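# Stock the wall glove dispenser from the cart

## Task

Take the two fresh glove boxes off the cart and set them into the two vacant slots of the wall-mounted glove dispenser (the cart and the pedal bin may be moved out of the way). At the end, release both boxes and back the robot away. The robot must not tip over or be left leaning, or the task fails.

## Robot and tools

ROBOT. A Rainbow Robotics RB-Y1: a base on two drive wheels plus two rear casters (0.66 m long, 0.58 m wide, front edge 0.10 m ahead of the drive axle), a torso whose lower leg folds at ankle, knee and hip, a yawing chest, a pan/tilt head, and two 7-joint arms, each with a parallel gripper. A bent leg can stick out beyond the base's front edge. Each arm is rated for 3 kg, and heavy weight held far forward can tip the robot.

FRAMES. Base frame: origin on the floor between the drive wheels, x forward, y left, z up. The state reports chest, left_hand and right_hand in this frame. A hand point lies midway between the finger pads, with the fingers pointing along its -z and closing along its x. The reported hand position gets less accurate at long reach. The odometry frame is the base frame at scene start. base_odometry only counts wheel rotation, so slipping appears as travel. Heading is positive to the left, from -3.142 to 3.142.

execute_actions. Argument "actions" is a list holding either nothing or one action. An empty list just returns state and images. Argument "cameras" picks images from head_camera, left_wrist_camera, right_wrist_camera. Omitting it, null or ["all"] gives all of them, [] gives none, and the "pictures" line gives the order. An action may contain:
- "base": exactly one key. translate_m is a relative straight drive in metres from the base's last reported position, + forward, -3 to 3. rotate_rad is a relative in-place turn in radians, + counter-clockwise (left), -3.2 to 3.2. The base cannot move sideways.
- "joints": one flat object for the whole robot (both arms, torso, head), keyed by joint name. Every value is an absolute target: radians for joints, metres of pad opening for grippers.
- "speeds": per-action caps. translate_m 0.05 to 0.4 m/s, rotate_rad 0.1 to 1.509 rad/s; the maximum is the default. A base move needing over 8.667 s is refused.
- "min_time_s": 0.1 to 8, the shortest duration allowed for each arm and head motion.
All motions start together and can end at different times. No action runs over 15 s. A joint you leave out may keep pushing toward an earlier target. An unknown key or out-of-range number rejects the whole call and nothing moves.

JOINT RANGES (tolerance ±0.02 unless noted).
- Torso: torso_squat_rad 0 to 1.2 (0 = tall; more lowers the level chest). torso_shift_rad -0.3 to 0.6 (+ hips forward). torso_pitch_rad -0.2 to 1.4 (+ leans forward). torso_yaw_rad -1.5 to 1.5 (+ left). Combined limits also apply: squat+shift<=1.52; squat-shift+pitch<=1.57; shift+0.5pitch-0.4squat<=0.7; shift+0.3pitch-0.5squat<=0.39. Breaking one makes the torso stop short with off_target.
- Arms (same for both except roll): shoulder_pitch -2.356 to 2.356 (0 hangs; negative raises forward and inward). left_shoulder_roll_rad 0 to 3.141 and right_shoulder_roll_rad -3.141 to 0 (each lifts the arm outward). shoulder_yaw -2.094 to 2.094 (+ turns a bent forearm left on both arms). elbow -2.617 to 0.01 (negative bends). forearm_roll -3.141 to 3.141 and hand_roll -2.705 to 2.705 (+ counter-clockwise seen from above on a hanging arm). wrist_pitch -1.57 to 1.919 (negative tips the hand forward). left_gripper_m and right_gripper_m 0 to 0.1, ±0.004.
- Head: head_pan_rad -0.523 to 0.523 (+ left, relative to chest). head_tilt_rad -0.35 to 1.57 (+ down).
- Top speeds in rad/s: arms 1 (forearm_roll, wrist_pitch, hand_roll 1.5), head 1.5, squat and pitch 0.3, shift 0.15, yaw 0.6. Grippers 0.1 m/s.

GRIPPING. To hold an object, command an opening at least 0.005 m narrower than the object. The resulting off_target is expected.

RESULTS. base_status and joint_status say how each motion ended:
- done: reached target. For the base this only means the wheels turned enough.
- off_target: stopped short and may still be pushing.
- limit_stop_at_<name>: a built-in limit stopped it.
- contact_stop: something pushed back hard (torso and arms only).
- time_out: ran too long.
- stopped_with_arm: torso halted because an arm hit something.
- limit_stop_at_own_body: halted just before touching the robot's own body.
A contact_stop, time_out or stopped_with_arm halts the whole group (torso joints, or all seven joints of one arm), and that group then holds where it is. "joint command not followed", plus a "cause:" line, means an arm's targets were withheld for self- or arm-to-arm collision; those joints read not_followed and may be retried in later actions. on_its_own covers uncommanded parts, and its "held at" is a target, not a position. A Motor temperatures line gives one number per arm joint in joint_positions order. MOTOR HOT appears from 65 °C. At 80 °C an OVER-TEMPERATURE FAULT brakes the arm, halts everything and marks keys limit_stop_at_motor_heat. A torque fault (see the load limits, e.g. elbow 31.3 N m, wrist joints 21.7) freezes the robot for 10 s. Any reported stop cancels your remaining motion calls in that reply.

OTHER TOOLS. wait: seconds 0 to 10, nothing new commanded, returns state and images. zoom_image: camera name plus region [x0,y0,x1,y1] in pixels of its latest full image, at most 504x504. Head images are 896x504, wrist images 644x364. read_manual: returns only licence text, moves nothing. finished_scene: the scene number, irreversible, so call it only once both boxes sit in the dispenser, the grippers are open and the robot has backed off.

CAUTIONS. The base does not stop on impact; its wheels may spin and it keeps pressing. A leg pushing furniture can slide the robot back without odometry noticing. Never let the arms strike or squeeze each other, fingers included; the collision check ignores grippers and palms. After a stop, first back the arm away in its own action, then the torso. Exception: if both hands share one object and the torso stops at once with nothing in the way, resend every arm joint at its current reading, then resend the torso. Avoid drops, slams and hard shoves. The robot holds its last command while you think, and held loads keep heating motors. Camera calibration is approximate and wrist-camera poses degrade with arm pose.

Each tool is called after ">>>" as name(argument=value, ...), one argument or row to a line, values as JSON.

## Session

>>> execute_actions(
  actions=[],
)

Scene clock: 0.00 s.
Motor temperatures (°C, as the motors report them): left_arm=[28 29 31 32 34 36 38] | right_arm=[27 29 30 30 33 32 32]
base_odometry: x=+0.000 y=+0.000 heading=+0.000 (m, m, rad; odometry frame)
base_status: not commanded
joint_positions: torso_squat_rad=+0.350 torso_shift_rad=+0.001 torso_pitch_rad=+0.000 torso_yaw_rad=+0.001 left_shoulder_pitch_rad=-0.010 left_shoulder_roll_rad=+0.019 left_shoulder_yaw_rad=+0.041 left_elbow_rad=-0.264 left_forearm_roll_rad=-0.024 left_wrist_pitch_rad=+0.011 left_hand_roll_rad=+0.042 left_gripper_m=+0.100 right_shoulder_pitch_rad=+0.024 right_shoulder_roll_rad=-0.045 right_shoulder_yaw_rad=+0.013 right_elbow_rad=-0.275 right_forearm_roll_rad=-0.028 right_wrist_pitch_rad=-0.058 right_hand_roll_rad=-0.044 right_gripper_m=+0.099 head_pan_rad=+0.000 head_tilt_rad=+0.400
joint_status: not commanded
chest: x=-0.2275 y=+0.0007 z=+1.2475 quat_wxyz=(+1.000, +0.000, +0.000, +0.000) (m; base frame)
left_hand: x=-0.0954 y=+0.2395 z=+0.5744 quat_wxyz=(+0.991, +0.010, -0.131, +0.027) (m; base frame)
right_hand: x=-0.0986 y=-0.2524 z=+0.5765 quat_wxyz=(+0.987, -0.017, -0.155, -0.029) (m; base frame)
pictures: head_camera, left_wrist_camera, right_wrist_camera
camera_calibration (this result's frames):
head_camera: T_world_to_cam=[[-0.0486778, -0.998674, 0.0167804, -0.034832], [-0.413541, 0.00485859, -0.910473, 1.29966], [0.909183, -0.0512592, -0.413229, 0.728505], [0, 0, 0, 1]] pos_world=[-0.126578, -0.00375768, 1.48493]
left_wrist_camera: T_world_to_cam=[[0.961945, 0.0424625, 0.269924, -0.0733041], [-0.142518, -0.764867, 0.628225, -0.16621], [0.233132, -0.642787, -0.729709, 0.685434], [0, 0, 0, 1]] pos_world=[-0.11297, 0.316572, 0.624371]
right_wrist_camera: T_world_to_cam=[[-0.941179, 0.0476936, -0.334526, 0.114053], [-0.171659, 0.785248, 0.594911, -0.133075], [0.291059, 0.617342, -0.730871, 0.695736], [0, 0, 0, 1]] pos_world=[-0.118, -0.33045, 0.625815]
Images, in order (width x height): head_camera 896x504, left_wrist_camera 644x364, right_wrist_camera 644x364.

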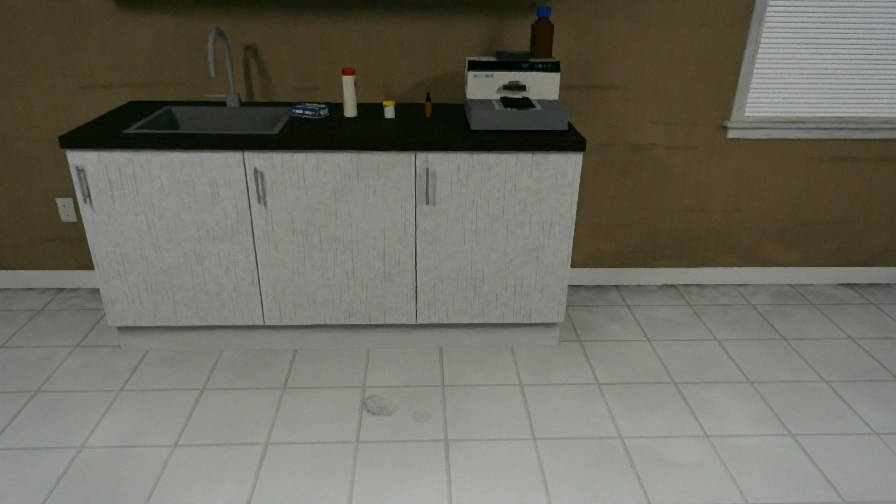

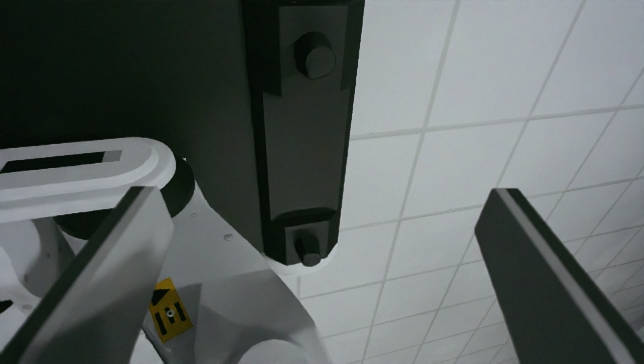

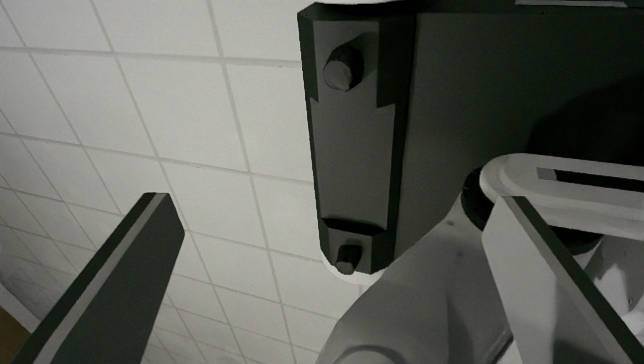

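Same layout probably: dispenser to the right of the window.

>>> execute_actions(
  actions=[
    {"base":{"rotate_rad":-1.1},"joints":{"head_tilt_rad":0.2}},
  ],
  cameras=["head_camera"],
)

>>> execute_actions(
  actions=[
    {"base":{"rotate_rad":-1.1}},
  ],
  cameras=["head_camera"],
)

Scene clock: 7.17 s.
Motor temperatures (°C, as the motors report them): left_arm=[28 29 31 32 34 36 38] | right_arm=[27 29 30 30 33 32 32]
base_odometry: x=+0.000 y=+0.000 heading=-1.100 (m, m, rad; odometry frame)
base_status: done
joint_positions: torso_squat_rad=+0.350 torso_shift_rad=+0.001 torso_pitch_rad=+0.000 torso_yaw_rad=+0.001 left_shoulder_pitch_rad=-0.010 left_shoulder_roll_rad=+0.019 left_shoulder_yaw_rad=+0.041 left_elbow_rad=-0.264 left_forearm_roll_rad=-0.024 left_wrist_pitch_rad=+0.011 left_hand_roll_rad=+0.042 left_gripper_m=+0.100 right_shoulder_pitch_rad=+0.024 right_shoulder_roll_rad=-0.045 right_shoulder_yaw_rad=+0.013 right_elbow_rad=-0.275 right_forearm_roll_rad=-0.028 right_wrist_pitch_rad=-0.058 right_hand_roll_rad=-0.044 right_gripper_m=+0.099 head_pan_rad=+0.000 head_tilt_rad=+0.200
joint_status: all done
chest: x=-0.2276 y=+0.0007 z=+1.2475 quat_wxyz=(+1.000, +0.000, +0.000, +0.000) (m; base frame)
left_hand: x=-0.0954 y=+0.2395 z=+0.5744 quat_wxyz=(+0.991, +0.010, -0.131, +0.027) (m; base frame)
right_hand: x=-0.0986 y=-0.2524 z=+0.5765 quat_wxyz=(+0.987, -0.017, -0.155, -0.029) (m; base frame)
pictures: head_camera
camera_calibration (this result's frames):
head_camera: T_world_to_cam=[[-0.0509569, -0.998679, 0.00665171, -0.0206646], [-0.224908, 0.00498602, -0.974367, 1.43091], [0.973047, -0.0511468, -0.224865, 0.468969], [0, 0, 0, 1]] pos_world=[-0.135558, -0.00378559, 1.49982]
Images, in order (width x height): head_camera 896x504.

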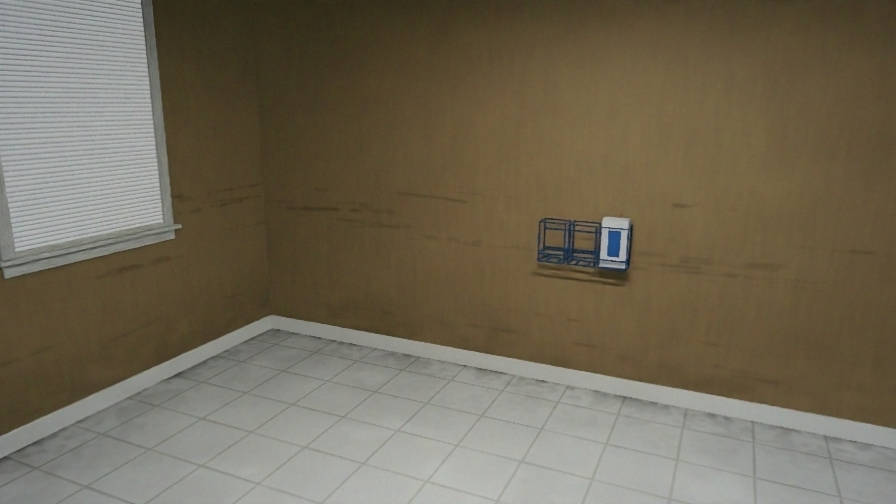

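Scene clock: 10.60 s.
Motor temperatures (°C, as the motors report them): left_arm=[28 29 31 32 34 36 38] | right_arm=[27 29 30 30 33 32 32]
base_odometry: x=+0.000 y=+0.000 heading=-2.199 (m, m, rad; odometry frame)
base_status: done
joint_positions: torso_squat_rad=+0.350 torso_shift_rad=+0.001 torso_pitch_rad=+0.000 torso_yaw_rad=+0.001 left_shoulder_pitch_rad=-0.010 left_shoulder_roll_rad=+0.019 left_shoulder_yaw_rad=+0.041 left_elbow_rad=-0.264 left_forearm_roll_rad=-0.024 left_wrist_pitch_rad=+0.011 left_hand_roll_rad=+0.042 left_gripper_m=+0.100 right_shoulder_pitch_rad=+0.024 right_shoulder_roll_rad=-0.045 right_shoulder_yaw_rad=+0.013 right_elbow_rad=-0.275 right_forearm_roll_rad=-0.028 right_wrist_pitch_rad=-0.058 right_hand_roll_rad=-0.044 right_gripper_m=+0.099 head_pan_rad=+0.000 head_tilt_rad=+0.200
joint_status: not commanded
chest: x=-0.2276 y=+0.0007 z=+1.2475 quat_wxyz=(+1.000, +0.000, +0.000, +0.000) (m; base frame)
left_hand: x=-0.0954 y=+0.2395 z=+0.5744 quat_wxyz=(+0.991, +0.010, -0.131, +0.027) (m; base frame)
right_hand: x=-0.0986 y=-0.2524 z=+0.5765 quat_wxyz=(+0.987, -0.017, -0.155, -0.029) (m; base frame)
pictures: head_camera
camera_calibration (this result's frames):
head_camera: T_world_to_cam=[[-0.0509566, -0.998679, 0.00663073, -0.0206491], [-0.224908, 0.00500639, -0.974367, 1.43091], [0.973047, -0.0511417, -0.224866, 0.468969], [0, 0, 0, 1]] pos_world=[-0.135558, -0.00380165, 1.49982]
Images, in order (width x height): head_camera 896x504.

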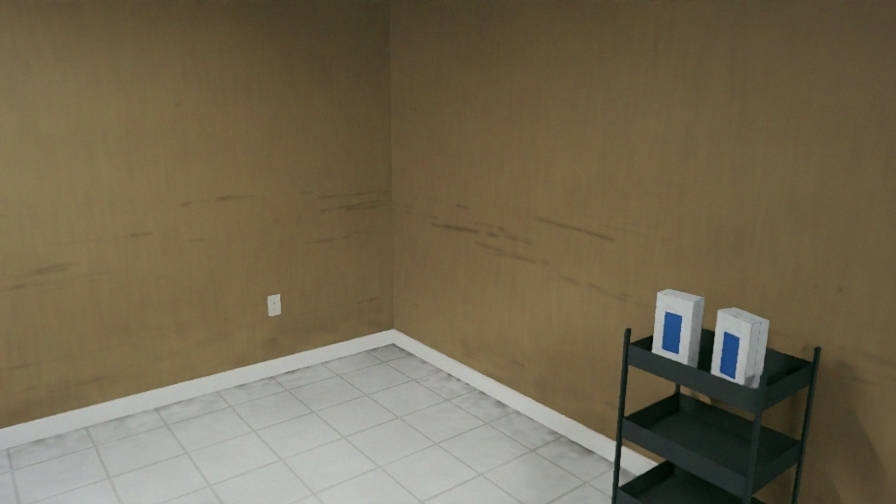

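>>> execute_actions(
  actions=[
    {"base":{"rotate_rad":-0.163},"joints":{"torso_squat_rad":0,"torso_shift_rad":0.25,"torso_pitch_rad":0.45,"left_shoulder_pitch_rad":-1.105,"left_shoulder_roll_rad":0.185,"left_shoulder_yaw_rad":0.31,"left_elbow_rad":-1.35,"left_forearm_roll_rad":0,"left_wrist_pitch_rad":1.9,"left_hand_roll_rad":0,"head_tilt_rad":0.3}},
  ],
  cameras=[],
)

>>> execute_actions(
  actions=[
    {"base":{"translate_m":1.0}},
  ],
  cameras=[],
)

>>> execute_actions(
  actions=[
    {"base":{"rotate_rad":-0.78},"speeds":{"rotate_rad":0.8}},
  ],
  cameras=["head_camera"],
)

Scene clock: 36.30 s.
Motor temperatures (°C, as the motors report them): left_arm=[28 29 31 32 34 36 38] | right_arm=[27 29 30 30 33 32 32]
base_odometry: x=+0.000 y=+0.000 heading=-2.362 (m, m, rad; odometry frame)
base_status: done
joint_positions: torso_squat_rad=+0.000 torso_shift_rad=+0.250 torso_pitch_rad=+0.450 torso_yaw_rad=+0.001 left_shoulder_pitch_rad=-1.105 left_shoulder_roll_rad=+0.185 left_shoulder_yaw_rad=+0.310 left_elbow_rad=-1.350 left_forearm_roll_rad=+0.000 left_wrist_pitch_rad=+1.900 left_hand_roll_rad=+0.000 left_gripper_m=+0.100 right_shoulder_pitch_rad=+0.024 right_shoulder_roll_rad=-0.045 right_shoulder_yaw_rad=+0.013 right_elbow_rad=-0.275 right_forearm_roll_rad=-0.028 right_wrist_pitch_rad=-0.058 right_hand_roll_rad=-0.044 right_gripper_m=+0.099 head_pan_rad=+0.000 head_tilt_rad=+0.300
joint_status: all done
chest: x=+0.0798 y=+0.0007 z=+1.2373 quat_wxyz=(+0.975, +0.000, +0.223, +0.000) (m; base frame)
left_hand: x=+0.5676 y=+0.2197 z=+0.9480 quat_wxyz=(+0.999, -0.001, -0.040, -0.001) (m; base frame)
right_hand: x=-0.0959 y=-0.2523 z=+0.5770 quat_wxyz=(+0.997, -0.023, +0.069, -0.024) (m; base frame)
pictures: none
No camera images: the call's "cameras" was empty. Leave "cameras" out to get every camera's image.

Scene clock: 40.47 s.
Motor temperatures (°C, as the motors report them): left_arm=[28 29 31 32 34 36 38] | right_arm=[27 29 30 30 33 32 32]
base_odometry: x=-0.711 y=-0.703 heading=-2.362 (m, m, rad; odometry frame)
base_status: done
joint_positions: torso_squat_rad=+0.000 torso_shift_rad=+0.250 torso_pitch_rad=+0.450 torso_yaw_rad=+0.001 left_shoulder_pitch_rad=-1.105 left_shoulder_roll_rad=+0.185 left_shoulder_yaw_rad=+0.310 left_elbow_rad=-1.350 left_forearm_roll_rad=+0.000 left_wrist_pitch_rad=+1.900 left_hand_roll_rad=+0.000 left_gripper_m=+0.100 right_shoulder_pitch_rad=+0.024 right_shoulder_roll_rad=-0.045 right_shoulder_yaw_rad=+0.013 right_elbow_rad=-0.275 right_forearm_roll_rad=-0.028 right_wrist_pitch_rad=-0.058 right_hand_roll_rad=-0.044 right_gripper_m=+0.099 head_pan_rad=+0.000 head_tilt_rad=+0.300
joint_status: not commanded
chest: x=+0.0797 y=+0.0007 z=+1.2374 quat_wxyz=(+0.975, +0.000, +0.223, +0.000) (m; base frame)
left_hand: x=+0.5675 y=+0.2197 z=+0.9481 quat_wxyz=(+0.999, -0.001, -0.040, -0.001) (m; base frame)
right_hand: x=-0.0959 y=-0.2523 z=+0.5770 quat_wxyz=(+0.997, -0.023, +0.069, -0.024) (m; base frame)
pictures: none
No camera images: the call's "cameras" was empty. Leave "cameras" out to get every camera's image.

Scene clock: 43.30 s.
Motor temperatures (°C, as the motors report them): left_arm=[28 29 31 32 34 36 38] | right_arm=[27 29 30 30 33 32 32]
base_odometry: x=-0.711 y=-0.703 heading=-3.141 (m, m, rad; odometry frame)
base_status: done
joint_positions: torso_squat_rad=+0.000 torso_shift_rad=+0.250 torso_pitch_rad=+0.450 torso_yaw_rad=+0.001 left_shoulder_pitch_rad=-1.105 left_shoulder_roll_rad=+0.185 left_shoulder_yaw_rad=+0.310 left_elbow_rad=-1.350 left_forearm_roll_rad=+0.000 left_wrist_pitch_rad=+1.900 left_hand_roll_rad=+0.000 left_gripper_m=+0.100 right_shoulder_pitch_rad=+0.024 right_shoulder_roll_rad=-0.045 right_shoulder_yaw_rad=+0.013 right_elbow_rad=-0.275 right_forearm_roll_rad=-0.028 right_wrist_pitch_rad=-0.058 right_hand_roll_rad=-0.044 right_gripper_m=+0.099 head_pan_rad=+0.000 head_tilt_rad=+0.300
joint_status: not commanded
chest: x=+0.0797 y=+0.0007 z=+1.2374 quat_wxyz=(+0.975, +0.000, +0.223, +0.000) (m; base frame)
left_hand: x=+0.5675 y=+0.2197 z=+0.9481 quat_wxyz=(+0.999, -0.001, -0.040, -0.001) (m; base frame)
right_hand: x=-0.0959 y=-0.2523 z=+0.5770 quat_wxyz=(+0.997, -0.023, +0.069, -0.024) (m; base frame)
pictures: head_camera
camera_calibration (this result's frames):
head_camera: T_world_to_cam=[[-0.040357, -0.99866, 0.0324027, -0.0386991], [-0.700742, 0.00517089, -0.713396, 1.20183], [0.712272, -0.0514965, -0.700012, 0.796225], [0, 0, 0, 1]] pos_world=[0.273484, -0.00385903, 1.416]
Images, in order (width x height): head_camera 896x504.

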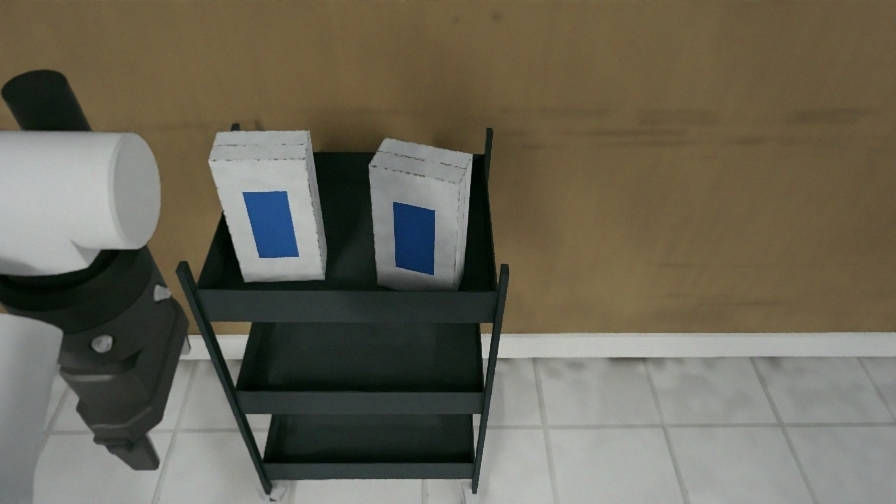

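>>> execute_actions(
  actions=[
    {"base":{"rotate_rad":-0.02}},
  ],
  cameras=[],
)

>>> execute_actions(
  actions=[
    {"base":{"translate_m":0.435},"speeds":{"translate_m":0.2},"joints":{"head_tilt_rad":0.6,"left_hand_roll_rad":0.05}},
  ],
  cameras=["head_camera","left_wrist_camera"],
)

Scene clock: 61.80 s.
Motor temperatures (°C, as the motors report them): left_arm=[29 29 31 33 34 36 38] | right_arm=[27 29 30 30 33 32 32]
base_odometry: x=-0.711 y=-0.703 heading=+3.122 (m, m, rad; odometry frame)
base_status: done
joint_positions: torso_squat_rad=+0.000 torso_shift_rad=+0.250 torso_pitch_rad=+0.450 torso_yaw_rad=+0.001 left_shoulder_pitch_rad=-1.105 left_shoulder_roll_rad=+0.185 left_shoulder_yaw_rad=+0.310 left_elbow_rad=-1.350 left_forearm_roll_rad=+0.000 left_wrist_pitch_rad=+1.900 left_hand_roll_rad=+0.000 left_gripper_m=+0.100 right_shoulder_pitch_rad=+0.024 right_shoulder_roll_rad=-0.045 right_shoulder_yaw_rad=+0.013 right_elbow_rad=-0.275 right_forearm_roll_rad=-0.028 right_wrist_pitch_rad=-0.058 right_hand_roll_rad=-0.044 right_gripper_m=+0.099 head_pan_rad=+0.000 head_tilt_rad=+0.300
joint_status: not commanded
chest: x=+0.0797 y=+0.0007 z=+1.2374 quat_wxyz=(+0.975, +0.000, +0.223, +0.000) (m; base frame)
left_hand: x=+0.5675 y=+0.2197 z=+0.9481 quat_wxyz=(+0.999, -0.001, -0.040, -0.001) (m; base frame)
right_hand: x=-0.0959 y=-0.2523 z=+0.5770 quat_wxyz=(+0.997, -0.023, +0.069, -0.024) (m; base frame)
pictures: none
No camera images: the call's "cameras" was empty. Leave "cameras" out to get every camera's image.

Scene clock: 64.83 s.
Motor temperatures (°C, as the motors report them): left_arm=[29 29 31 33 34 36 38] | right_arm=[27 29 30 30 33 32 32]
base_odometry: x=-1.146 y=-0.694 heading=+3.122 (m, m, rad; odometry frame)
base_status: done
joint_positions: torso_squat_rad=+0.000 torso_shift_rad=+0.250 torso_pitch_rad=+0.450 torso_yaw_rad=+0.001 left_shoulder_pitch_rad=-1.105 left_shoulder_roll_rad=+0.185 left_shoulder_yaw_rad=+0.310 left_elbow_rad=-1.350 left_forearm_roll_rad=+0.000 left_wrist_pitch_rad=+1.900 left_hand_roll_rad=+0.050 left_gripper_m=+0.100 right_shoulder_pitch_rad=+0.024 right_shoulder_roll_rad=-0.045 right_shoulder_yaw_rad=+0.013 right_elbow_rad=-0.275 right_forearm_roll_rad=-0.028 right_wrist_pitch_rad=-0.058 right_hand_roll_rad=-0.044 right_gripper_m=+0.099 head_pan_rad=+0.000 head_tilt_rad=+0.600
joint_status: all done
chest: x=+0.0798 y=+0.0007 z=+1.2374 quat_wxyz=(+0.975, +0.000, +0.223, +0.000) (m; base frame)
left_hand: x=+0.5676 y=+0.2197 z=+0.9480 quat_wxyz=(+0.999, -0.002, -0.040, +0.024) (m; base frame)
right_hand: x=-0.0958 y=-0.2523 z=+0.5770 quat_wxyz=(+0.997, -0.023, +0.069, -0.024) (m; base frame)
pictures: head_camera, left_wrist_camera
camera_calibration (this result's frames):
head_camera: T_world_to_cam=[[-0.0289789, -0.998656, 0.0429815, -0.0557145], [-0.88027, 0.00512379, -0.474445, 0.898908], [0.473587, -0.0515843, -0.879235, 1.09307], [0, 0, 0, 1]] pos_world=[0.272002, -0.00386005, 1.38994]
left_wrist_camera: T_world_to_cam=[[0.995166, 0.040063, 0.0896691, -0.65851], [-0.0299135, -0.74599, 0.665285, -0.424836], [0.0935456, -0.664751, -0.741185, 0.885696], [0, 0, 0, 1]] pos_world=[0.559766, 0.298226, 0.998149]
Images, in order (width x height): head_camera 896x504, left_wrist_camera 644x364.

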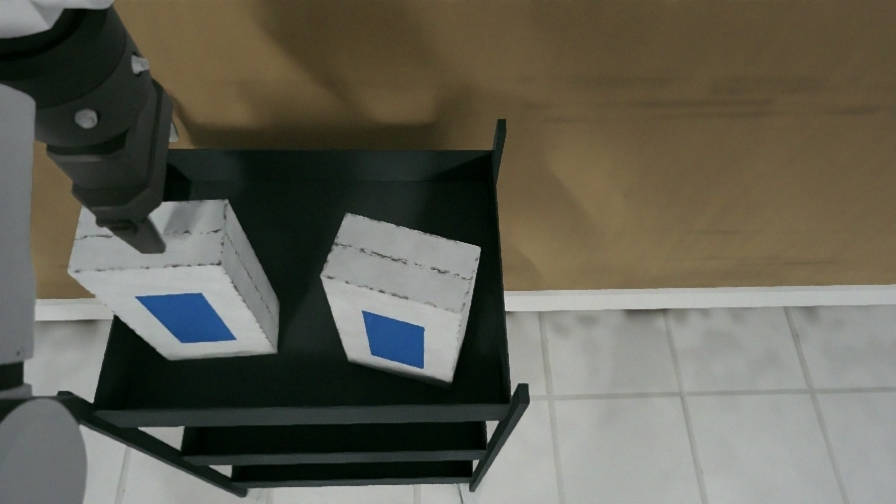

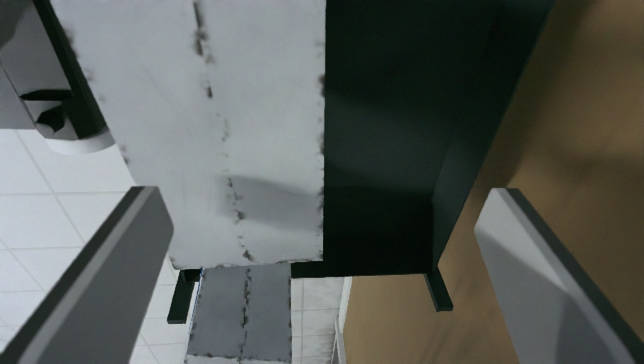

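>>> execute_actions(
  actions=[
    {"base":{"translate_m":-0.022},"speeds":{"translate_m":0.05},"joints":{"torso_squat_rad":0.45}},
  ],
  cameras=[],
)

>>> execute_actions(
  actions=[
    {"joints":{"left_gripper_m":0.05}},
  ],
  cameras=["left_wrist_camera"],
)

>>> execute_actions(
  actions=[
    {"joints":{"torso_squat_rad":0.0,"left_shoulder_pitch_rad":-1.22,"left_shoulder_roll_rad":0.21,"left_shoulder_yaw_rad":0.325}},
  ],
  cameras=["head_camera"],
)

Scene clock: 74.10 s.
Motor temperatures (°C, as the motors report them): left_arm=[29 29 31 33 34 36 38] | right_arm=[27 29 30 30 33 32 32]
base_odometry: x=-1.124 y=-0.695 heading=+3.122 (m, m, rad; odometry frame)
base_status: done
joint_positions: torso_squat_rad=+0.450 torso_shift_rad=+0.250 torso_pitch_rad=+0.450 torso_yaw_rad=+0.001 left_shoulder_pitch_rad=-1.105 left_shoulder_roll_rad=+0.185 left_shoulder_yaw_rad=+0.310 left_elbow_rad=-1.350 left_forearm_roll_rad=+0.000 left_wrist_pitch_rad=+1.900 left_hand_roll_rad=+0.050 left_gripper_m=+0.100 right_shoulder_pitch_rad=+0.024 right_shoulder_roll_rad=-0.045 right_shoulder_yaw_rad=+0.013 right_elbow_rad=-0.275 right_forearm_roll_rad=-0.028 right_wrist_pitch_rad=-0.058 right_hand_roll_rad=-0.044 right_gripper_m=+0.099 head_pan_rad=+0.000 head_tilt_rad=+0.600
joint_status: all done
chest: x=+0.0624 y=+0.0006 z=+1.1699 quat_wxyz=(+0.975, +0.000, +0.223, +0.000) (m; base frame)
left_hand: x=+0.5503 y=+0.2196 z=+0.8807 quat_wxyz=(+0.999, -0.002, -0.040, +0.024) (m; base frame)
right_hand: x=-0.1130 y=-0.2524 z=+0.5095 quat_wxyz=(+0.997, -0.023, +0.069, -0.024) (m; base frame)
pictures: none
No camera images: the call's "cameras" was empty. Leave "cameras" out to get every camera's image.

Scene clock: 75.10 s.
Motor temperatures (°C, as the motors report them): left_arm=[29 29 31 33 34 36 38] | right_arm=[27 29 30 30 33 32 32]
base_odometry: x=-1.124 y=-0.695 heading=+3.122 (m, m, rad; odometry frame)
base_status: not commanded
joint_positions: torso_squat_rad=+0.450 torso_shift_rad=+0.250 torso_pitch_rad=+0.450 torso_yaw_rad=+0.001 left_shoulder_pitch_rad=-1.105 left_shoulder_roll_rad=+0.185 left_shoulder_yaw_rad=+0.310 left_elbow_rad=-1.350 left_forearm_roll_rad=+0.000 left_wrist_pitch_rad=+1.900 left_hand_roll_rad=+0.050 left_gripper_m=+0.061 right_shoulder_pitch_rad=+0.024 right_shoulder_roll_rad=-0.045 right_shoulder_yaw_rad=+0.013 right_elbow_rad=-0.275 right_forearm_roll_rad=-0.028 right_wrist_pitch_rad=-0.058 right_hand_roll_rad=-0.044 right_gripper_m=+0.099 head_pan_rad=+0.000 head_tilt_rad=+0.600
joint_status: left_gripper_m off_target (ended at +0.061, target +0.050)
chest: x=+0.0624 y=+0.0006 z=+1.1699 quat_wxyz=(+0.975, +0.000, +0.223, +0.000) (m; base frame)
left_hand: x=+0.5503 y=+0.2196 z=+0.8807 quat_wxyz=(+0.999, -0.002, -0.040, +0.024) (m; base frame)
right_hand: x=-0.1130 y=-0.2524 z=+0.5095 quat_wxyz=(+0.997, -0.023, +0.069, -0.024) (m; base frame)
pictures: left_wrist_camera
camera_calibration (this result's frames):
left_wrist_camera: T_world_to_cam=[[0.995146, 0.0400719, 0.0898833, -0.635438], [-0.03005, -0.745991, 0.665278, -0.380503], [0.093711, -0.66475, -0.741165, 0.837235], [0, 0, 0, 1]] pos_world=[0.542461, 0.298163, 0.930786]
Images, in order (width x height): left_wrist_camera 644x364.

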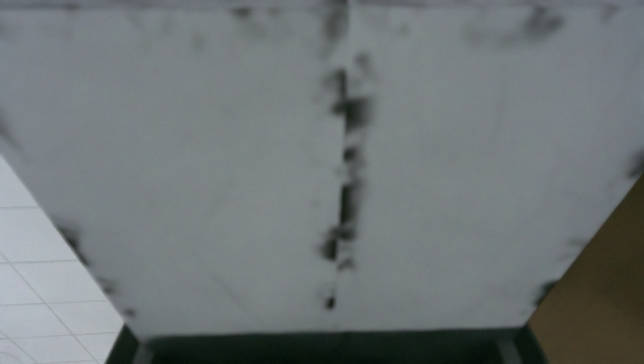

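Scene clock: 77.47 s.
Motor temperatures (°C, as the motors report them): left_arm=[29 29 31 33 34 36 38] | right_arm=[27 29 30 30 33 32 32]
base_odometry: x=-1.124 y=-0.695 heading=+3.122 (m, m, rad; odometry frame)
base_status: not commanded
joint_positions: torso_squat_rad=+0.000 torso_shift_rad=+0.250 torso_pitch_rad=+0.450 torso_yaw_rad=+0.001 left_shoulder_pitch_rad=-1.220 left_shoulder_roll_rad=+0.210 left_shoulder_yaw_rad=+0.325 left_elbow_rad=-1.350 left_forearm_roll_rad=+0.000 left_wrist_pitch_rad=+1.900 left_hand_roll_rad=+0.050 left_gripper_m=+0.061 right_shoulder_pitch_rad=+0.024 right_shoulder_roll_rad=-0.045 right_shoulder_yaw_rad=+0.013 right_elbow_rad=-0.275 right_forearm_roll_rad=-0.028 right_wrist_pitch_rad=-0.058 right_hand_roll_rad=-0.044 right_gripper_m=+0.099 head_pan_rad=+0.000 head_tilt_rad=+0.600
joint_status: all done
chest: x=+0.0799 y=+0.0007 z=+1.2373 quat_wxyz=(+0.975, +0.000, +0.223, +0.000) (m; base frame)
left_hand: x=+0.6060 y=+0.2127 z=+1.0021 quat_wxyz=(+0.995, -0.007, -0.097, +0.020) (m; base frame)
right_hand: x=-0.0959 y=-0.2523 z=+0.5770 quat_wxyz=(+0.997, -0.023, +0.069, -0.024) (m; base frame)
pictures: head_camera
camera_calibration (this result's frames):
head_camera: T_world_to_cam=[[-0.0289717, -0.998655, 0.0429952, -0.0557418], [-0.880453, 0.00513091, -0.474105, 0.898621], [0.473247, -0.0515909, -0.879418, 1.09319], [0, 0, 0, 1]] pos_world=[0.272232, -0.00387915, 1.3898]
Images, in order (width x height): head_camera 896x504.

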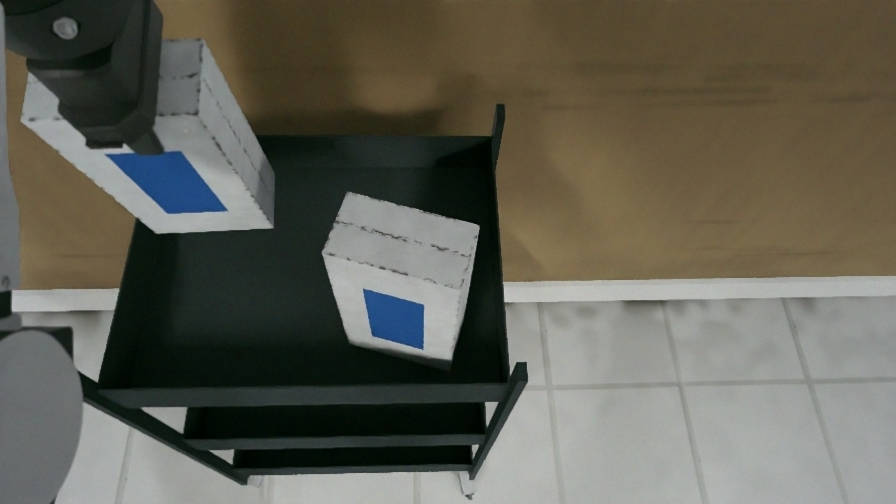

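>>> execute_actions(
  actions=[
    {"base":{"translate_m":-0.5},"speeds":{"translate_m":0.25}},
  ],
  cameras=[],
)

>>> execute_actions(
  actions=[
    {"base":{"rotate_rad":2.33},"speeds":{"rotate_rad":0.9},"min_time_s":2,"joints":{"left_shoulder_pitch_rad":-1.622,"left_shoulder_roll_rad":0.366,"left_shoulder_yaw_rad":0.349,"left_elbow_rad":-0.804,"left_wrist_pitch_rad":1.8,"left_hand_roll_rad":0.0}},
  ],
  cameras=[],
)

>>> execute_actions(
  actions=[
    {"base":{"translate_m":1.485}},
  ],
  cameras=[],
)

>>> execute_actions(
  actions=[
    {"base":{"rotate_rad":-0.745},"speeds":{"rotate_rad":0.9},"joints":{"head_tilt_rad":0.3}},
  ],
  cameras=["head_camera"],
)

Scene clock: 92.00 s.
Motor temperatures (°C, as the motors report them): left_arm=[30 30 31 33 34 36 38] | right_arm=[27 29 30 30 33 32 32]
base_odometry: x=-0.624 y=-0.704 heading=+3.122 (m, m, rad; odometry frame)
base_status: done
joint_positions: torso_squat_rad=+0.000 torso_shift_rad=+0.250 torso_pitch_rad=+0.450 torso_yaw_rad=+0.001 left_shoulder_pitch_rad=-1.220 left_shoulder_roll_rad=+0.210 left_shoulder_yaw_rad=+0.325 left_elbow_rad=-1.350 left_forearm_roll_rad=+0.000 left_wrist_pitch_rad=+1.900 left_hand_roll_rad=+0.050 left_gripper_m=+0.061 right_shoulder_pitch_rad=+0.024 right_shoulder_roll_rad=-0.045 right_shoulder_yaw_rad=+0.013 right_elbow_rad=-0.275 right_forearm_roll_rad=-0.028 right_wrist_pitch_rad=-0.058 right_hand_roll_rad=-0.044 right_gripper_m=+0.099 head_pan_rad=+0.000 head_tilt_rad=+0.600
joint_status: not commanded
chest: x=+0.0798 y=+0.0007 z=+1.2373 quat_wxyz=(+0.975, +0.000, +0.223, +0.000) (m; base frame)
left_hand: x=+0.6059 y=+0.2127 z=+1.0022 quat_wxyz=(+0.995, -0.007, -0.097, +0.020) (m; base frame)
right_hand: x=-0.0959 y=-0.2524 z=+0.5770 quat_wxyz=(+0.997, -0.023, +0.069, -0.024) (m; base frame)
pictures: none
No camera images: the call's "cameras" was empty. Leave "cameras" out to get every camera's image.

Scene clock: 96.73 s.
Motor temperatures (°C, as the motors report them): left_arm=[30 30 31 33 34 36 38] | right_arm=[27 29 30 30 33 32 32]
base_odometry: x=-0.624 y=-0.704 heading=-0.832 (m, m, rad; odometry frame)
base_status: done
joint_positions: torso_squat_rad=+0.000 torso_shift_rad=+0.250 torso_pitch_rad=+0.450 torso_yaw_rad=+0.001 left_shoulder_pitch_rad=-1.621 left_shoulder_roll_rad=+0.366 left_shoulder_yaw_rad=+0.349 left_elbow_rad=-0.804 left_forearm_roll_rad=+0.000 left_wrist_pitch_rad=+1.800 left_hand_roll_rad=+0.000 left_gripper_m=+0.061 right_shoulder_pitch_rad=+0.024 right_shoulder_roll_rad=-0.045 right_shoulder_yaw_rad=+0.013 right_elbow_rad=-0.275 right_forearm_roll_rad=-0.028 right_wrist_pitch_rad=-0.058 right_hand_roll_rad=-0.044 right_gripper_m=+0.099 head_pan_rad=+0.000 head_tilt_rad=+0.600
joint_status: all done
chest: x=+0.0798 y=+0.0007 z=+1.2373 quat_wxyz=(+0.975, +0.000, +0.223, +0.000) (m; base frame)
left_hand: x=+0.6692 y=+0.2201 z=+1.0772 quat_wxyz=(+0.996, +0.000, -0.089, +0.000) (m; base frame)
right_hand: x=-0.0959 y=-0.2524 z=+0.5770 quat_wxyz=(+0.997, -0.023, +0.069, -0.024) (m; base frame)
pictures: none
No camera images: the call's "cameras" was empty. Leave "cameras" out to get every camera's image.

Scene clock: 102.03 s.
Motor temperatures (°C, as the motors report them): left_arm=[31 30 31 33 34 36 38] | right_arm=[27 29 30 30 33 32 32]
base_odometry: x=+0.376 y=-1.802 heading=-0.832 (m, m, rad; odometry frame)
base_status: done
joint_positions: torso_squat_rad=+0.000 torso_shift_rad=+0.250 torso_pitch_rad=+0.450 torso_yaw_rad=+0.001 left_shoulder_pitch_rad=-1.621 left_shoulder_roll_rad=+0.366 left_shoulder_yaw_rad=+0.349 left_elbow_rad=-0.804 left_forearm_roll_rad=+0.000 left_wrist_pitch_rad=+1.800 left_hand_roll_rad=+0.000 left_gripper_m=+0.061 right_shoulder_pitch_rad=+0.024 right_shoulder_roll_rad=-0.045 right_shoulder_yaw_rad=+0.013 right_elbow_rad=-0.275 right_forearm_roll_rad=-0.028 right_wrist_pitch_rad=-0.058 right_hand_roll_rad=-0.044 right_gripper_m=+0.099 head_pan_rad=+0.000 head_tilt_rad=+0.600
joint_status: not commanded
chest: x=+0.0799 y=+0.0007 z=+1.2373 quat_wxyz=(+0.975, +0.000, +0.223, +0.000) (m; base frame)
left_hand: x=+0.6692 y=+0.2200 z=+1.0772 quat_wxyz=(+0.996, +0.000, -0.089, +0.000) (m; base frame)
right_hand: x=-0.0959 y=-0.2524 z=+0.5770 quat_wxyz=(+0.997, -0.023, +0.069, -0.024) (m; base frame)
pictures: none
No camera images: the call's "cameras" was empty. Leave "cameras" out to get every camera's image.

Scene clock: 104.80 s.
Motor temperatures (°C, as the motors report them): left_arm=[31 30 31 33 34 36 38] | right_arm=[27 29 30 30 33 32 32]
base_odometry: x=+0.376 y=-1.802 heading=-1.576 (m, m, rad; odometry frame)
base_status: done
joint_positions: torso_squat_rad=+0.000 torso_shift_rad=+0.250 torso_pitch_rad=+0.450 torso_yaw_rad=+0.001 left_shoulder_pitch_rad=-1.621 left_shoulder_roll_rad=+0.366 left_shoulder_yaw_rad=+0.349 left_elbow_rad=-0.804 left_forearm_roll_rad=+0.000 left_wrist_pitch_rad=+1.800 left_hand_roll_rad=+0.000 left_gripper_m=+0.061 right_shoulder_pitch_rad=+0.024 right_shoulder_roll_rad=-0.045 right_shoulder_yaw_rad=+0.013 right_elbow_rad=-0.275 right_forearm_roll_rad=-0.028 right_wrist_pitch_rad=-0.058 right_hand_roll_rad=-0.044 right_gripper_m=+0.099 head_pan_rad=+0.000 head_tilt_rad=+0.300
joint_status: all done
chest: x=+0.0799 y=+0.0007 z=+1.2373 quat_wxyz=(+0.975, +0.000, +0.223, +0.000) (m; base frame)
left_hand: x=+0.6692 y=+0.2200 z=+1.0772 quat_wxyz=(+0.996, +0.000, -0.089, +0.000) (m; base frame)
right_hand: x=-0.0959 y=-0.2524 z=+0.5770 quat_wxyz=(+0.997, -0.023, +0.069, -0.024) (m; base frame)
pictures: head_camera
camera_calibration (this result's frames):
head_camera: T_world_to_cam=[[-0.0403472, -0.998659, 0.0324423, -0.0387515], [-0.700982, 0.005153, -0.713161, 1.20162], [0.712037, -0.0515155, -0.700249, 0.796403], [0, 0, 0, 1]] pos_world=[0.273685, -0.00386442, 1.41589]
Images, in order (width x height): head_camera 896x504.

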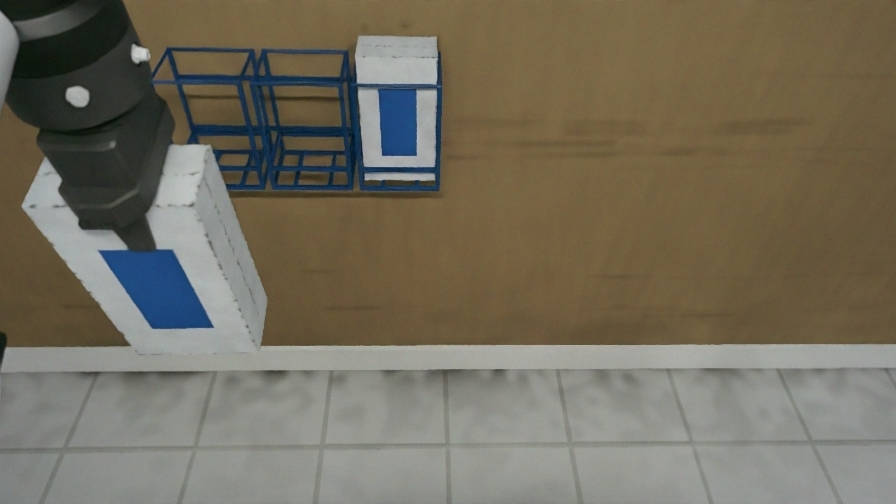

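>>> execute_actions(
  actions=[],
  cameras=["head_camera","left_wrist_camera"],
)

Scene clock: 133.90 s.
Motor temperatures (°C, as the motors report them): left_arm=[32 30 31 34 34 36 38] | right_arm=[27 29 30 30 33 32 32]
base_odometry: x=+0.376 y=-1.802 heading=-1.576 (m, m, rad; odometry frame)
base_status: done
joint_positions: torso_squat_rad=+0.000 torso_shift_rad=+0.250 torso_pitch_rad=+0.450 torso_yaw_rad=+0.001 left_shoulder_pitch_rad=-1.621 left_shoulder_roll_rad=+0.366 left_shoulder_yaw_rad=+0.349 left_elbow_rad=-0.804 left_forearm_roll_rad=+0.000 left_wrist_pitch_rad=+1.800 left_hand_roll_rad=+0.000 left_gripper_m=+0.061 right_shoulder_pitch_rad=+0.024 right_shoulder_roll_rad=-0.045 right_shoulder_yaw_rad=+0.013 right_elbow_rad=-0.275 right_forearm_roll_rad=-0.028 right_wrist_pitch_rad=-0.058 right_hand_roll_rad=-0.044 right_gripper_m=+0.099 head_pan_rad=+0.000 head_tilt_rad=+0.300
joint_status: all done
chest: x=+0.0799 y=+0.0007 z=+1.2373 quat_wxyz=(+0.975, +0.000, +0.223, +0.000) (m; base frame)
left_hand: x=+0.6692 y=+0.2200 z=+1.0772 quat_wxyz=(+0.996, +0.000, -0.089, +0.000) (m; base frame)
right_hand: x=-0.0959 y=-0.2524 z=+0.5770 quat_wxyz=(+0.997, -0.023, +0.069, -0.024) (m; base frame)
pictures: head_camera, left_wrist_camera
camera_calibration (this result's frames):
head_camera: T_world_to_cam=[[-0.0403468, -0.998659, 0.032442, -0.0387512], [-0.700981, 0.00515284, -0.713161, 1.20162], [0.712037, -0.051515, -0.700249, 0.796403], [0, 0, 0, 1]] pos_world=[0.273685, -0.00386436, 1.41589]
left_wrist_camera: T_world_to_cam=[[0.982353, -0.00927387, 0.186807, -0.856506], [-0.131114, -0.746424, 0.652426, -0.425785], [0.133387, -0.665406, -0.734468, 0.938364], [0, 0, 0, 1]] pos_world=[0.6604, 0.298634, 1.12699]
Images, in order (width x height): head_camera 896x504, left_wrist_camera 644x364.

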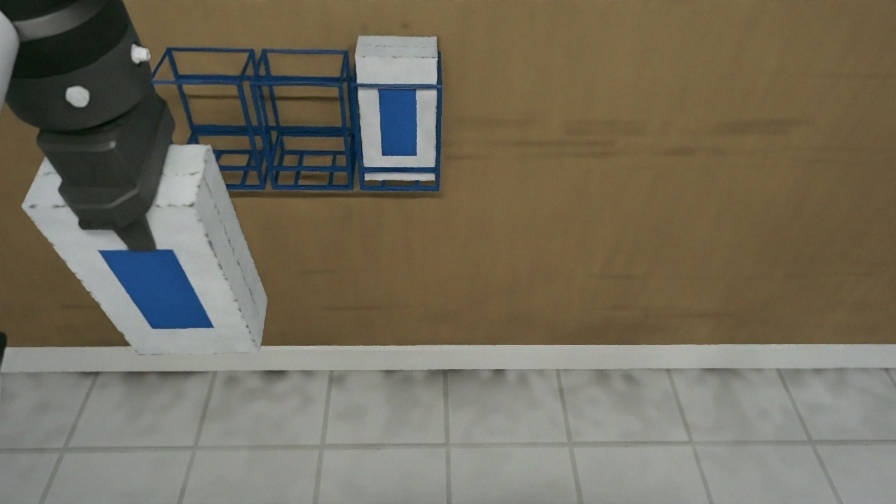

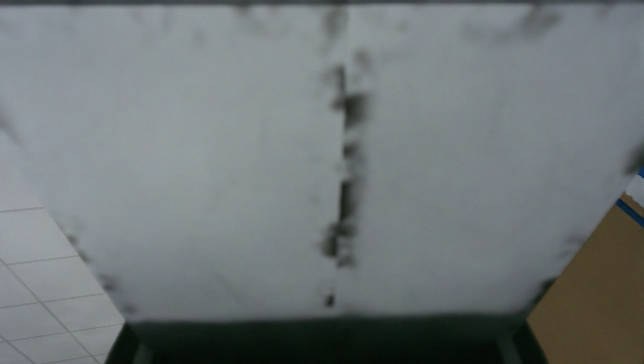

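>>> execute_actions(
  actions=[
    {"joints":{"torso_pitch_rad":0.2,"left_shoulder_pitch_rad":-1.7,"left_elbow_rad":-0.6,"left_wrist_pitch_rad":1.919,"left_shoulder_roll_rad":0.54,"head_tilt_rad":0.5}},
  ],
  cameras=["head_camera"],
)

Scene clock: 157.30 s.
Motor temperatures (°C, as the motors report them): left_arm=[32 30 31 34 34 36 38] | right_arm=[27 29 30 30 33 32 32]
base_odometry: x=+0.376 y=-1.802 heading=-1.576 (m, m, rad; odometry frame)
base_status: not commanded
joint_positions: torso_squat_rad=+0.000 torso_shift_rad=+0.250 torso_pitch_rad=+0.200 torso_yaw_rad=+0.001 left_shoulder_pitch_rad=-1.699 left_shoulder_roll_rad=+0.540 left_shoulder_yaw_rad=+0.349 left_elbow_rad=-0.600 left_forearm_roll_rad=+0.000 left_wrist_pitch_rad=+1.919 left_hand_roll_rad=+0.000 left_gripper_m=+0.061 right_shoulder_pitch_rad=+0.024 right_shoulder_roll_rad=-0.045 right_shoulder_yaw_rad=+0.013 right_elbow_rad=-0.275 right_forearm_roll_rad=-0.028 right_wrist_pitch_rad=-0.058 right_hand_roll_rad=-0.044 right_gripper_m=+0.099 head_pan_rad=+0.000 head_tilt_rad=+0.500
joint_status: all done
chest: x=+0.0067 y=+0.0007 z=+1.2620 quat_wxyz=(+0.995, +0.000, +0.100, +0.000) (m; base frame)
left_hand: x=+0.5784 y=+0.2972 z=+1.2591 quat_wxyz=(+0.991, +0.009, -0.118, +0.068) (m; base frame)
right_hand: x=-0.0002 y=-0.2523 z=+0.5787 quat_wxyz=(+0.998, -0.020, -0.056, -0.027) (m; base frame)
pictures: head_camera
camera_calibration (this result's frames):
head_camera: T_world_to_cam=[[-0.0417264, -0.998663, 0.0305046, -0.0420485], [-0.664372, 0.00492972, -0.747386, 1.19834], [0.746236, -0.0514521, -0.66369, 0.857529], [0, 0, 0, 1]] pos_world=[0.154473, -0.00377817, 1.46604]
Images, in order (width x height): head_camera 896x504.

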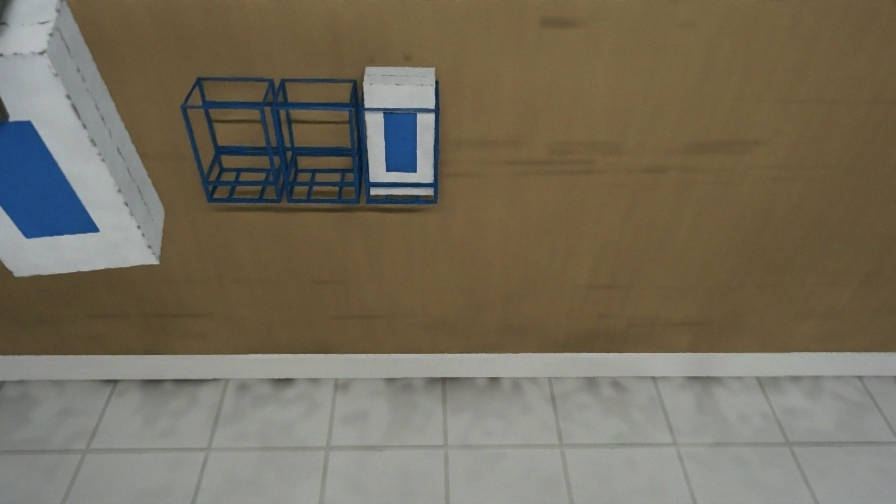

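>>> execute_actions(
  actions=[
    {"base":{"translate_m":0.45},"joints":{"torso_pitch_rad":0.3,"left_shoulder_roll_rad":0.61,"left_hand_roll_rad":-0.16,"head_tilt_rad":0.45}},
  ],
  cameras=["head_camera"],
)

Scene clock: 166.93 s.
Motor temperatures (°C, as the motors report them): left_arm=[33 30 31 34 34 36 38] | right_arm=[27 29 30 30 33 32 32]
base_odometry: x=+0.374 y=-2.252 heading=-1.577 (m, m, rad; odometry frame)
base_status: done
joint_positions: torso_squat_rad=+0.000 torso_shift_rad=+0.250 torso_pitch_rad=+0.300 torso_yaw_rad=+0.001 left_shoulder_pitch_rad=-1.700 left_shoulder_roll_rad=+0.610 left_shoulder_yaw_rad=+0.349 left_elbow_rad=-0.600 left_forearm_roll_rad=+0.000 left_wrist_pitch_rad=+1.919 left_hand_roll_rad=-0.160 left_gripper_m=+0.061 right_shoulder_pitch_rad=+0.024 right_shoulder_roll_rad=-0.045 right_shoulder_yaw_rad=+0.013 right_elbow_rad=-0.275 right_forearm_roll_rad=-0.028 right_wrist_pitch_rad=-0.058 right_hand_roll_rad=-0.044 right_gripper_m=+0.099 head_pan_rad=+0.000 head_tilt_rad=+0.450
joint_status: all done
chest: x=+0.0367 y=+0.0007 z=+1.2543 quat_wxyz=(+0.989, +0.000, +0.150, +0.000) (m; base frame)
left_hand: x=+0.6022 y=+0.3338 z=+1.2084 quat_wxyz=(+0.996, +0.026, -0.078, +0.019) (m; base frame)
right_hand: x=-0.0384 y=-0.2524 z=+0.5752 quat_wxyz=(+0.999, -0.021, -0.006, -0.026) (m; base frame)
pictures: head_camera
camera_calibration (this result's frames):
head_camera: T_world_to_cam=[[-0.0402186, -0.998661, 0.0325401, -0.0426668], [-0.700932, 0.0049892, -0.713211, 1.17486], [0.712093, -0.0514927, -0.700194, 0.867817], [0, 0, 0, 1]] pos_world=[0.203817, -0.003785, 1.44695]
Images, in order (width x height): head_camera 896x504.

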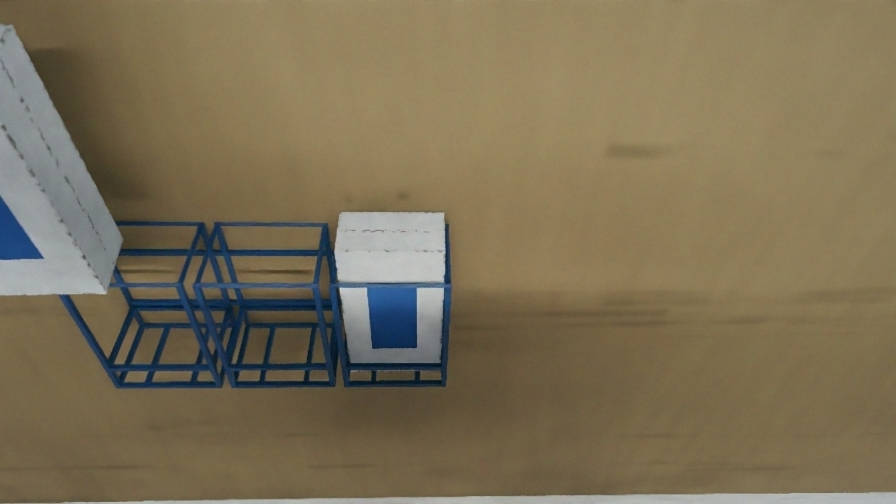

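>>> execute_actions(
  actions=[
    {"base":{"translate_m":0.09},"joints":{"head_pan_rad":0.4,"head_tilt_rad":0.5}},
  ],
  cameras=["head_camera","left_wrist_camera"],
)

Scene clock: 172.57 s.
Motor temperatures (°C, as the motors report them): left_arm=[33 30 31 34 34 36 38] | right_arm=[27 29 30 30 33 32 32]
base_odometry: x=+0.373 y=-2.342 heading=-1.577 (m, m, rad; odometry frame)
base_status: done
joint_positions: torso_squat_rad=+0.000 torso_shift_rad=+0.250 torso_pitch_rad=+0.300 torso_yaw_rad=+0.001 left_shoulder_pitch_rad=-1.700 left_shoulder_roll_rad=+0.610 left_shoulder_yaw_rad=+0.349 left_elbow_rad=-0.600 left_forearm_roll_rad=+0.000 left_wrist_pitch_rad=+1.919 left_hand_roll_rad=-0.160 left_gripper_m=+0.061 right_shoulder_pitch_rad=+0.024 right_shoulder_roll_rad=-0.045 right_shoulder_yaw_rad=+0.013 right_elbow_rad=-0.275 right_forearm_roll_rad=-0.028 right_wrist_pitch_rad=-0.058 right_hand_roll_rad=-0.044 right_gripper_m=+0.099 head_pan_rad=+0.400 head_tilt_rad=+0.500
joint_status: all done
chest: x=+0.0369 y=+0.0007 z=+1.2543 quat_wxyz=(+0.989, +0.000, +0.150, +0.000) (m; base frame)
left_hand: x=+0.6023 y=+0.3338 z=+1.2083 quat_wxyz=(+0.996, +0.026, -0.078, +0.019) (m; base frame)
right_hand: x=-0.0384 y=-0.2524 z=+0.5751 quat_wxyz=(+0.999, -0.021, -0.006, -0.026) (m; base frame)
pictures: head_camera, left_wrist_camera
camera_calibration (this result's frames):
head_camera: T_world_to_cam=[[0.336602, -0.938098, -0.0816822, 0.077528], [-0.699845, -0.191188, -0.688232, 1.13905], [0.630013, 0.288825, -0.720877, 0.906726], [0, 0, 0, 1]] pos_world=[0.199815, 0.0286163, 1.4439]
left_wrist_camera: T_world_to_cam=[[0.985646, 0.0255458, 0.166882, -0.803737], [-0.084297, -0.781975, 0.617583, -0.409348], [0.146274, -0.622785, -0.768598, 1.13853], [0, 0, 0, 1]] pos_world=[0.591156, 0.409491, 1.26201]
Images, in order (width x height): head_camera 896x504, left_wrist_camera 644x364.

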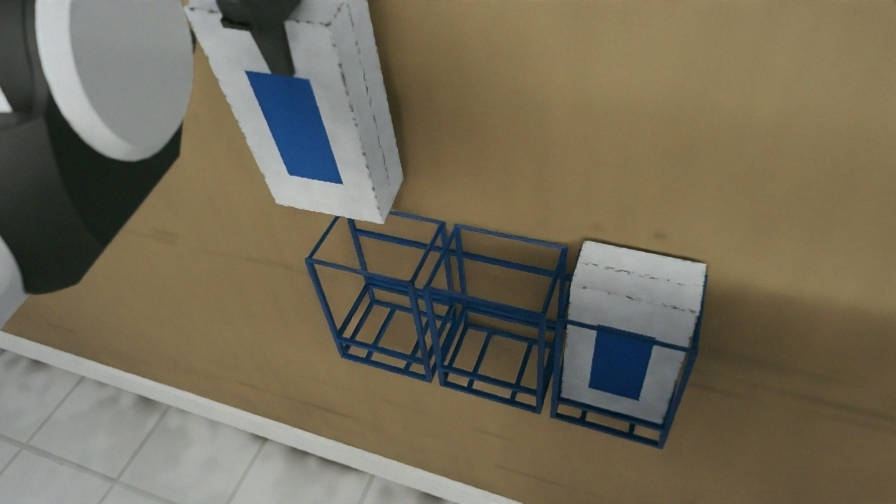

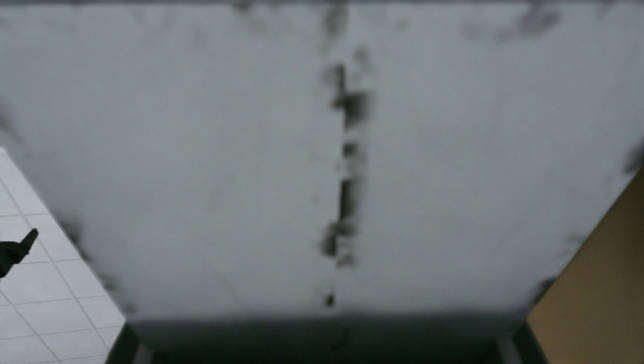

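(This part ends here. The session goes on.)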